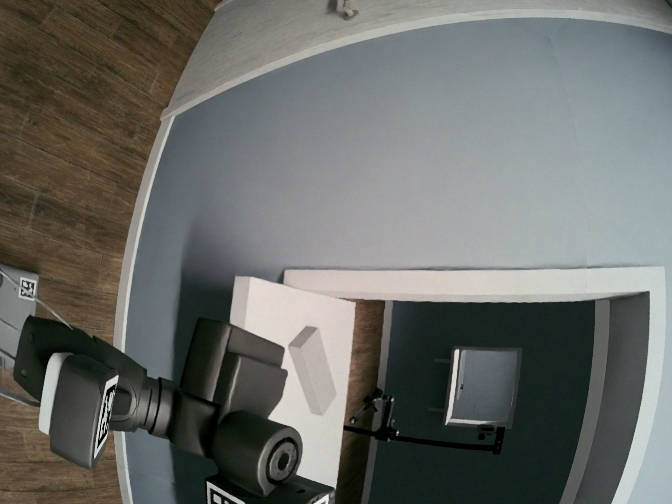

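Back up 0.1 and set up the arm.

Call:
{"method": "execute_actions", "body": {"actions": [{"r3":{"base":{"translate_m":-0.1},"joints":{"wrist_yaw_rad":0,"gripper_m":0.17}}}], "cameras": []}}

Call:
{"method": "execute_actions", "body": {"actions": [{"r3":{"joints":{"wrist_pitch_rad":-1.57,"wrist_roll_rad":1.57,"lift_m":1.09}}}], "cameras": []}}

Call:
{"method": "execute_actions", "body": {"actions": [{"r3":{"joints":{"arm_m":0.47}}}], "cameras": ["r3_wrist_camera"]}}

Scene clock: 33.50 s.
r1.base_odometry: x=+0.000 y=+0.000 heading=+0.000 (m, m, rad; r1's odometry frame)
r1.turned_by_wheels: +0.000 (rad since the last result)
r1.turned_by_imu: +0.000 (rad since the last result)
r1.base_tilt: forward=+0.4 right=-0.5 (deg)
r1.lidar_m: 2.01 3.90 0.81 1.19 1.22 1.23 0.98 0.90 0.91 1.12 1.59 1.60
r1.head_depth_mm: 1856 1848 1854 1844 1834 1840 1831 / 2022 2027 1876 - 2122 2030 2026 / 2193 2276 2081 - 2388 2268 2209 / 1905 2599 2369 2684 2641 2553 2306 / 2012 2955 2980 2985 2904 2976 2314 / 2240 3324 3418 3456 3503 3258 2263 / 2273 3684 3998 - - 3279 2268
r1.base_status: not commanded
r1.joint_positions: lift_m=+0.405 arm_m=+0.001 wrist_yaw_rad=+2.882 wrist_pitch_rad=-0.511 wrist_roll_rad=+0.009 gripper_m=+0.037 head_pan_rad=+0.004 head_tilt_rad=-0.014
r1.joint_status: not commanded
r1.motor_effort: left_wheel=+0(0) right_wheel=+0(0) lift_m=+31(31) arm_m=+0(0) wrist_yaw_rad=+0(0) wrist_pitch_rad=+6(6) wrist_roll_rad=+0(0) gripper_m=+0(1) head_pan_rad=+0(1) head_tilt_rad=+1(1) (%)
r1.hand_pose: x=+0.0332 y=+0.0585 z=+0.3971 quat_wxyz=(+0.267, +0.704, +0.088, +0.652) (m; r1's base frame)
r1.wrist_depth_mm: - - - - - - - / - - - - - - - / 959 - - - - - - / 811 - 847 849 881 887 887 / 689 - 732 723 754 742 739 / 598 601 - 621 644 636 650 / 530 540 - 541 540 564 560
r2.base_odometry: x=+0.000 y=+0.000 heading=+0.000 (m, m, rad; r2's odometry frame)
r2.turned_by_wheels: +0.000 (rad since the last result)
r2.turned_by_imu: +0.000 (rad since the last result)
r2.base_tilt: forward=+0.8 right=+0.0 (deg)
r2.lidar_m: 1.45 1.45 1.71 2.19 2.19 1.62 1.43 1.43 1.68 2.58 2.59 1.64
r2.head_depth_mm: 1625 1625 1614 1611 1605 1599 1596 / 1569 1573 1449 1580 1579 1542 1545 / 1525 1504 1416 - - 1494 1503 / 1486 1462 1372 - - 1455 1447 / 1446 1413 1333 - - 1412 1415 / 1404 1387 1298 - - 1374 1376 / 1367 1174 1267 - 3795 1334 1348
r2.base_status: not commanded
r2.joint_positions: lift_m=+0.367 arm_m=+0.000 wrist_yaw_rad=+2.981 wrist_pitch_rad=-0.513 wrist_roll_rad=+0.011 gripper_m=+0.037 head_pan_rad=-0.014 head_tilt_rad=+0.011
r2.joint_status: not commanded
r2.motor_effort: left_wheel=+0(0) right_wheel=+0(1) lift_m=+27(26) arm_m=+0(0) wrist_yaw_rad=+1(1) wrist_pitch_rad=+6(6) wrist_roll_rad=+0(0) gripper_m=+0(0) head_pan_rad=+0(0) head_tilt_rad=+3(2) (%)
r2.hand_pose: x=+0.0125 y=+0.0638 z=+0.3585 quat_wxyz=(+0.235, +0.700, +0.123, +0.664) (m; r2's base frame)
r2.wrist_depth_mm: - - - - - - - / - - - - - - - / - - 989 946 936 930 933 / 806 804 789 790 761 753 746 / 667 667 - 653 665 643 630 / 585 568 - 578 - 551 551 / 510 - - - 483 487 482
r3.base_odometry: x=-0.682 y=-1.512 heading=+0.350 (m, m, rad; r3's odometry frame)
r3.turned_by_wheels: +0.000 (rad since the last result)
r3.turned_by_imu: +0.001 (rad since the last result)
r3.base_tilt: forward=-0.5 right=-0.7 (deg)
r3.lidar_m: 2.10 2.17 1.38 1.97 1.65 2.77 2.22 0.80 0.58 0.56 0.58 0.79
r3.head_depth_mm: - 3271 3430 824 648 - - / 3034 3318 3526 832 632 548 933 / 3118 3433 3622 840 638 803 934 / 3148 3477 3669 813 641 827 981 / 552 576 604 662 667 857 1029 / 476 526 590 667 764 896 1082 / 493 545 610 690 795 938 1146
r3.base_status: done
r3.joint_positions: lift_m=+0.940 arm_m=-0.003 wrist_yaw_rad=+0.002 wrist_pitch_rad=-0.422 wrist_roll_rad=+0.019 gripper_m=+0.170 head_pan_rad=-1.307 head_tilt_rad=-0.494
r3.joint_status: all done
r3.motor_effort: left_wheel=-6(12) right_wheel=+3(4) lift_m=+23(23) arm_m=+0(1) wrist_yaw_rad=-2(2) wrist_pitch_rad=+6(6) wrist_roll_rad=+0(0) gripper_m=-1(96) head_pan_rad=+2(2) head_tilt_rad=-3(4) (%)
r3.hand_pose: x=-0.0211 y=-0.3663 z=+0.9514 quat_wxyz=(+0.685, +0.148, -0.697, -0.149) (m; r3's base frame)
r3.wrist_depth_mm: 314 - - - - - - / 323 461 581 591 - - - / 355 404 376 412 449 455 471 / 382 338 347 352 352 363 362 / 292 285 287 291 294 309 302 / - 258 261 259 259 261 261 / 599 588 588 585 577 574 561
pictures: none
No camera images: the call's "cameras" was empty. Leave "cameras" out to get every camera's image.

Scene clock: 35.70 s.
r1.base_odometry: x=+0.000 y=+0.000 heading=+0.000 (m, m, rad; r1's odometry frame)
r1.turned_by_wheels: +0.000 (rad since the last result)
r1.turned_by_imu: +0.000 (rad since the last result)
r1.base_tilt: forward=+0.4 right=-0.5 (deg)
r1.lidar_m: 2.01 3.90 0.81 1.19 1.22 1.23 0.98 0.90 0.91 1.12 1.59 1.60
r1.head_depth_mm: 1852 1860 1847 1848 1849 1837 1826 / 2013 2058 1867 - 2127 2023 2004 / 2163 2269 2103 - 2413 2274 2201 / 1934 2580 2364 2719 2650 2565 2304 / 2011 2938 2944 3003 2907 2884 2295 / 2231 3301 3551 3479 3547 3259 2301 / 2274 3614 - - - 3272 2282
r1.base_status: not commanded
r1.joint_positions: lift_m=+0.405 arm_m=+0.001 wrist_yaw_rad=+2.882 wrist_pitch_rad=-0.511 wrist_roll_rad=+0.009 gripper_m=+0.037 head_pan_rad=+0.004 head_tilt_rad=-0.014
r1.joint_status: not commanded
r1.motor_effort: left_wheel=+1(1) right_wheel=+0(0) lift_m=+31(31) arm_m=+0(0) wrist_yaw_rad=+0(0) wrist_pitch_rad=+6(6) wrist_roll_rad=+0(0) gripper_m=+0(0) head_pan_rad=+0(0) head_tilt_rad=+1(0) (%)
r1.hand_pose: x=+0.0332 y=+0.0585 z=+0.3971 quat_wxyz=(+0.267, +0.704, +0.088, +0.652) (m; r1's base frame)
r1.wrist_depth_mm: - - - - - - - / - - - - - - - / 963 - - - - - - / 811 - 845 857 864 882 890 / 685 - 723 728 755 733 745 / 596 590 - 613 646 628 639 / 530 535 - 545 541 559 563
r2.base_odometry: x=+0.000 y=+0.000 heading=+0.000 (m, m, rad; r2's odometry frame)
r2.turned_by_wheels: +0.000 (rad since the last result)
r2.turned_by_imu: +0.000 (rad since the last result)
r2.base_tilt: forward=+0.7 right=+0.1 (deg)
r2.lidar_m: 1.45 1.45 1.71 2.19 2.20 1.62 1.43 1.43 1.69 2.58 2.59 1.65
r2.head_depth_mm: 1627 1624 1616 1610 1601 1597 1593 / 1571 1563 1447 1577 1577 1537 1537 / 1527 1505 1415 - - 1503 1494 / 1479 1461 1364 - - 1453 1460 / 1438 1420 1340 - - 1406 1419 / 1402 1381 1299 - - 1376 1376 / 1363 1172 1264 - 3804 1335 1335
r2.base_status: not commanded
r2.joint_positions: lift_m=+0.367 arm_m=+0.000 wrist_yaw_rad=+2.981 wrist_pitch_rad=-0.513 wrist_roll_rad=+0.011 gripper_m=+0.037 head_pan_rad=-0.014 head_tilt_rad=+0.011
r2.joint_status: not commanded
r2.motor_effort: left_wheel=+0(1) right_wheel=+0(1) lift_m=+27(26) arm_m=+0(0) wrist_yaw_rad=+0(1) wrist_pitch_rad=+6(6) wrist_roll_rad=+0(0) gripper_m=-1(1) head_pan_rad=+0(0) head_tilt_rad=+3(2) (%)
r2.hand_pose: x=+0.0125 y=+0.0638 z=+0.3585 quat_wxyz=(+0.235, +0.700, +0.123, +0.664) (m; r2's base frame)
r2.wrist_depth_mm: - - - - - - - / - - - - - - - / - 984 983 967 945 942 924 / 819 813 780 782 777 757 758 / 668 667 - 656 658 634 630 / 572 576 - 576 - 547 547 / 505 - - - 485 482 480
r3.base_odometry: x=-0.682 y=-1.512 heading=+0.350 (m, m, rad; r3's odometry frame)
r3.turned_by_wheels: +0.000 (rad since the last result)
r3.turned_by_imu: +0.000 (rad since the last result)
r3.base_tilt: forward=-0.4 right=-0.6 (deg)
r3.lidar_m: 2.09 2.17 1.37 1.96 1.64 2.78 2.21 0.80 0.58 0.56 0.58 0.79
r3.head_depth_mm: - 3259 3434 824 626 536 - / 3058 3341 3491 831 630 538 - / 3117 3437 3613 839 636 559 944 / 3177 3474 3661 812 640 824 980 / 552 576 604 662 668 857 1028 / 476 527 588 667 767 897 1088 / 494 546 609 690 794 938 1146
r3.base_status: not commanded
r3.joint_positions: lift_m=+1.090 arm_m=-0.003 wrist_yaw_rad=+0.002 wrist_pitch_rad=-1.558 wrist_roll_rad=+1.563 gripper_m=+0.170 head_pan_rad=-1.307 head_tilt_rad=-0.494
r3.joint_status: all done
joint sent to its limit — the command would take r3.wrist_pitch_rad past its lower limit, so that joint was sent only as far as its limit.
r3.motor_effort: left_wheel=-4(5) right_wheel=+3(3) lift_m=+23(24) arm_m=-1(1) wrist_yaw_rad=-1(1) wrist_pitch_rad=-3(4) wrist_roll_rad=+4(5) gripper_m=-1(0) head_pan_rad=+3(3) head_tilt_rad=-4(4) (%)
r3.hand_pose: x=-0.0216 y=-0.1212 z=+0.9718 quat_wxyz=(+0.004, +0.003, -0.711, -0.703) (m; r3's base frame)
r3.wrist_depth_mm: 548 800 - - - - - / 557 799 - - - - - / 567 841 - - - - - / 575 854 - - - - - / 549 959 - - - - - / - 955 - - - - - / 616 963 - - - - -
pictures: none
No camera images: the call's "cameras" was empty. Leave "cameras" out to get every camera's image.

Scene clock: 40.37 s.
r1.base_odometry: x=+0.000 y=+0.000 heading=+0.000 (m, m, rad; r1's odometry frame)
r1.turned_by_wheels: +0.000 (rad since the last result)
r1.turned_by_imu: +0.000 (rad since the last result)
r1.base_tilt: forward=+0.3 right=-0.6 (deg)
r1.lidar_m: 2.01 3.89 0.81 1.19 1.22 1.23 0.98 0.90 0.91 1.12 1.59 1.60
r1.head_depth_mm: 1856 1848 1849 1833 1853 1830 1834 / 2016 2057 1849 - 2114 2021 2018 / 2198 2271 2091 - 2373 2295 2213 / 1923 2586 2378 2661 2598 2585 2281 / 2015 2959 2935 3002 2970 2876 2294 / 2259 3292 3500 3524 3455 3275 2266 / 2282 3618 3937 3975 - 3263 2259
r1.base_status: not commanded
r1.joint_positions: lift_m=+0.405 arm_m=+0.001 wrist_yaw_rad=+2.882 wrist_pitch_rad=-0.511 wrist_roll_rad=+0.009 gripper_m=+0.037 head_pan_rad=+0.004 head_tilt_rad=-0.014
r1.joint_status: not commanded
r1.motor_effort: left_wheel=+1(0) right_wheel=+0(0) lift_m=+31(31) arm_m=-1(1) wrist_yaw_rad=+0(0) wrist_pitch_rad=+6(6) wrist_roll_rad=+0(0) gripper_m=+0(1) head_pan_rad=+0(1) head_tilt_rad=+1(1) (%)
r1.hand_pose: x=+0.0332 y=+0.0585 z=+0.3971 quat_wxyz=(+0.267, +0.704, +0.088, +0.652) (m; r1's base frame)
r1.wrist_depth_mm: - - - - - - - / - - - - - - - / 955 - - - - - - / 810 - 844 852 867 871 896 / 696 - 741 712 743 742 753 / 597 601 - 624 642 632 640 / 529 533 - 548 535 560 566
r2.base_odometry: x=+0.000 y=+0.000 heading=+0.000 (m, m, rad; r2's odometry frame)
r2.turned_by_wheels: +0.000 (rad since the last result)
r2.turned_by_imu: +0.000 (rad since the last result)
r2.base_tilt: forward=+0.9 right=+0.0 (deg)
r2.lidar_m: 1.45 1.45 1.71 2.19 2.19 1.62 1.43 1.43 1.69 2.58 2.59 1.64
r2.head_depth_mm: 1623 1628 1611 1621 1606 1596 1594 / 1573 1559 1449 1582 1579 1543 1549 / 1530 1512 1402 - - 1493 1507 / 1476 1467 1377 - - 1448 1461 / 1441 1427 1337 - - 1412 1417 / 1405 1379 1300 - - 1377 1385 / 1369 1172 1274 - 3800 1340 1346
r2.base_status: not commanded
r2.joint_positions: lift_m=+0.367 arm_m=+0.000 wrist_yaw_rad=+2.981 wrist_pitch_rad=-0.513 wrist_roll_rad=+0.011 gripper_m=+0.037 head_pan_rad=-0.014 head_tilt_rad=+0.011
r2.joint_status: not commanded
r2.motor_effort: left_wheel=+0(0) right_wheel=+0(0) lift_m=+27(27) arm_m=+0(0) wrist_yaw_rad=+1(1) wrist_pitch_rad=+6(6) wrist_roll_rad=+0(0) gripper_m=-1(0) head_pan_rad=+0(0) head_tilt_rad=+2(3) (%)
r2.hand_pose: x=+0.0125 y=+0.0638 z=+0.3585 quat_wxyz=(+0.235, +0.700, +0.123, +0.664) (m; r2's base frame)
r2.wrist_depth_mm: - - - - - - - / - - - - - - - / - 990 973 974 949 947 933 / 812 793 784 774 760 762 758 / 680 664 - 650 659 637 634 / 581 576 - 576 - 544 545 / 507 - - - 487 485 482
r3.base_odometry: x=-0.682 y=-1.512 heading=+0.350 (m, m, rad; r3's odometry frame)
r3.turned_by_wheels: +0.000 (rad since the last result)
r3.turned_by_imu: +0.001 (rad since the last result)
r3.base_tilt: forward=-0.5 right=-0.8 (deg)
r3.lidar_m: 2.09 2.17 1.38 1.96 1.65 2.78 2.21 0.79 0.58 0.56 0.58 0.79
r3.head_depth_mm: - - 3434 824 626 534 858 / 3033 3312 3503 831 630 553 893 / 3118 3393 3628 841 636 785 935 / 3187 3467 3696 811 641 823 979 / 552 576 604 662 666 858 1032 / 475 526 589 667 762 897 1088 / 492 545 609 689 795 938 1146
r3.base_status: not commanded
r3.joint_positions: lift_m=+1.090 arm_m=+0.470 wrist_yaw_rad=+0.000 wrist_pitch_rad=-1.559 wrist_roll_rad=+1.565 gripper_m=+0.170 head_pan_rad=-1.307 head_tilt_rad=-0.494
r3.joint_status: all done
r3.motor_effort: left_wheel=-4(5) right_wheel=+3(4) lift_m=+23(23) arm_m=+3(1) wrist_yaw_rad=+1(2) wrist_pitch_rad=-2(3) wrist_roll_rad=+3(5) gripper_m=-1(0) head_pan_rad=+3(2) head_tilt_rad=-4(4) (%)
r3.hand_pose: x=-0.0215 y=-0.5932 z=+0.9719 quat_wxyz=(+0.003, +0.002, -0.711, -0.703) (m; r3's base frame)
r3.wrist_depth_mm: 249 249 249 248 248 248 - / 256 257 257 256 257 256 - / 265 264 265 264 263 262 - / 274 272 240 274 272 272 - / 281 282 249 276 280 278 - / - 291 257 259 291 293 - / 304 303 299 265 301 301 -
pictures: r3_wrist_camera
camera_calibration (this result's frames):
r3_wrist_camera: T_world_to_cam=[[-0.0376697, 0.99929, 0.000990151, 0.582663], [0.976807, 0.0366132, 0.210968, -0.140162], [0.210782, 0.00891429, -0.977493, 1.123], [0, 0, 0, 1]] pos_world=[-0.0778478, -0.587128, 1.12672]
Images, in order (width x height): r3_wrist_camera 644x364.

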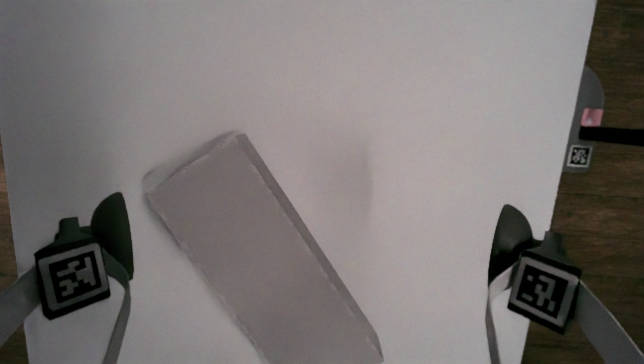

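Call:
{"method": "execute_actions", "body": {"actions": [{"r3":{"base":{"translate_m":0.06},"joints":{"arm_m":0.502,"wrist_roll_rad":1.0}}}], "cameras": ["r3_wrist_camera"]}}

Scene clock: 46.10 s.
r1.base_odometry: x=+0.000 y=+0.000 heading=+0.000 (m, m, rad; r1's odometry frame)
r1.turned_by_wheels: +0.000 (rad since the last result)
r1.turned_by_imu: +0.000 (rad since the last result)
r1.base_tilt: forward=+0.4 right=-0.4 (deg)
r1.lidar_m: 2.01 3.89 0.81 1.19 1.22 1.23 0.98 0.90 0.91 1.12 1.59 1.60
r1.head_depth_mm: 1867 1853 1856 1850 1841 1825 1839 / 2012 2062 1861 - 2111 2021 2024 / 2206 2287 2068 - 2387 2281 2221 / 1918 2571 2370 2665 2625 2602 2304 / 2020 2975 2958 2934 2887 2889 2288 / 2236 3278 3488 3476 3449 3266 2278 / 2278 3572 3963 - - 3304 2242
r1.base_status: not commanded
r1.joint_positions: lift_m=+0.405 arm_m=+0.001 wrist_yaw_rad=+2.882 wrist_pitch_rad=-0.511 wrist_roll_rad=+0.009 gripper_m=+0.037 head_pan_rad=+0.004 head_tilt_rad=-0.014
r1.joint_status: not commanded
r1.motor_effort: left_wheel=+1(1) right_wheel=+0(0) lift_m=+31(31) arm_m=-1(0) wrist_yaw_rad=+0(0) wrist_pitch_rad=+6(6) wrist_roll_rad=+0(0) gripper_m=-1(0) head_pan_rad=+0(1) head_tilt_rad=+2(1) (%)
r1.hand_pose: x=+0.0332 y=+0.0585 z=+0.3971 quat_wxyz=(+0.267, +0.704, +0.088, +0.652) (m; r1's base frame)
r1.wrist_depth_mm: - - - - - - - / - - - - - - - / 958 - - - - - - / 822 - 842 851 852 878 897 / 694 - 732 726 740 736 752 / 601 596 - 616 650 634 640 / 534 536 - 544 536 551 562
r2.base_odometry: x=+0.000 y=+0.000 heading=+0.000 (m, m, rad; r2's odometry frame)
r2.turned_by_wheels: +0.000 (rad since the last result)
r2.turned_by_imu: +0.000 (rad since the last result)
r2.base_tilt: forward=+0.7 right=+0.1 (deg)
r2.lidar_m: 1.45 1.45 1.71 2.19 2.19 1.62 1.43 1.43 1.68 2.58 2.59 1.65
r2.head_depth_mm: 1624 1629 1618 1617 1605 1599 1600 / 1570 1562 1452 1580 1571 1542 1550 / 1528 1503 1415 - - 1492 1498 / 1483 1464 1370 - - 1451 1458 / 1444 1417 1338 - - 1416 1416 / 1399 1383 1310 - - 1373 1376 / 1369 1176 1269 - 3790 1331 1345
r2.base_status: not commanded
r2.joint_positions: lift_m=+0.367 arm_m=+0.000 wrist_yaw_rad=+2.981 wrist_pitch_rad=-0.513 wrist_roll_rad=+0.011 gripper_m=+0.037 head_pan_rad=-0.014 head_tilt_rad=+0.011
r2.joint_status: not commanded
r2.motor_effort: left_wheel=+0(0) right_wheel=+0(0) lift_m=+27(27) arm_m=+0(0) wrist_yaw_rad=+1(1) wrist_pitch_rad=+6(6) wrist_roll_rad=+0(0) gripper_m=+1(1) head_pan_rad=+0(0) head_tilt_rad=+3(2) (%)
r2.hand_pose: x=+0.0125 y=+0.0638 z=+0.3585 quat_wxyz=(+0.235, +0.700, +0.123, +0.664) (m; r2's base frame)
r2.wrist_depth_mm: - - - - - - - / - - - - - - - / - 980 - 952 947 943 930 / 813 795 795 789 764 759 750 / 686 661 - 659 662 643 634 / 568 574 - 583 - 550 548 / 503 - - - 484 487 480
r3.base_odometry: x=-0.626 y=-1.491 heading=+0.350 (m, m, rad; r3's odometry frame)
r3.turned_by_wheels: +0.000 (rad since the last result)
r3.turned_by_imu: +0.000 (rad since the last result)
r3.base_tilt: forward=-0.4 right=-0.8 (deg)
r3.lidar_m: 2.03 2.11 1.37 1.37 1.68 2.84 2.21 0.79 0.58 0.56 0.58 0.79
r3.head_depth_mm: 3053 - 3206 826 625 535 855 / 3037 3309 3519 829 629 554 894 / 3110 3416 3600 841 635 792 935 / 546 581 619 664 642 822 981 / 464 513 570 644 736 859 1029 / 482 531 592 667 764 895 1085 / 493 545 607 688 795 936 1145
r3.base_status: done
r3.joint_positions: lift_m=+1.090 arm_m=+0.502 wrist_yaw_rad=+0.000 wrist_pitch_rad=-1.560 wrist_roll_rad=+1.007 gripper_m=+0.170 head_pan_rad=-1.307 head_tilt_rad=-0.494
r3.joint_status: all done
r3.motor_effort: left_wheel=-5(7) right_wheel=+2(8) lift_m=+23(23) arm_m=+3(4) wrist_yaw_rad=+1(1) wrist_pitch_rad=-3(3) wrist_roll_rad=-4(4) gripper_m=+0(1) head_pan_rad=+3(2) head_tilt_rad=-4(4) (%)
r3.hand_pose: x=-0.0216 y=-0.6252 z=+0.9719 quat_wxyz=(+0.198, +0.195, -0.683, -0.676) (m; r3's base frame)
r3.wrist_depth_mm: - 248 250 249 249 248 248 / 259 256 255 226 255 256 257 / 267 264 261 233 264 263 266 / 273 272 272 240 270 272 273 / 278 282 282 245 278 279 280 / - 290 293 254 289 292 - / - 292 299 300 302 303 -
pictures: r3_wrist_camera
camera_calibration (this result's frames):
r3_wrist_camera: T_world_to_cam=[[-0.560479, 0.828161, 0.0035718, 0.493814], [0.810857, 0.54788, 0.205764, 0.1822], [0.168449, 0.118223, -0.978595, 1.19181], [0, 0, 0, 1]] pos_world=[-0.0717251, -0.64968, 1.12704]
Images, in order (width x height): r3_wrist_camera 644x364.

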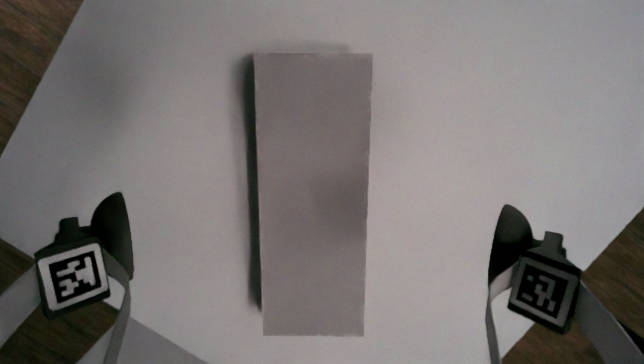

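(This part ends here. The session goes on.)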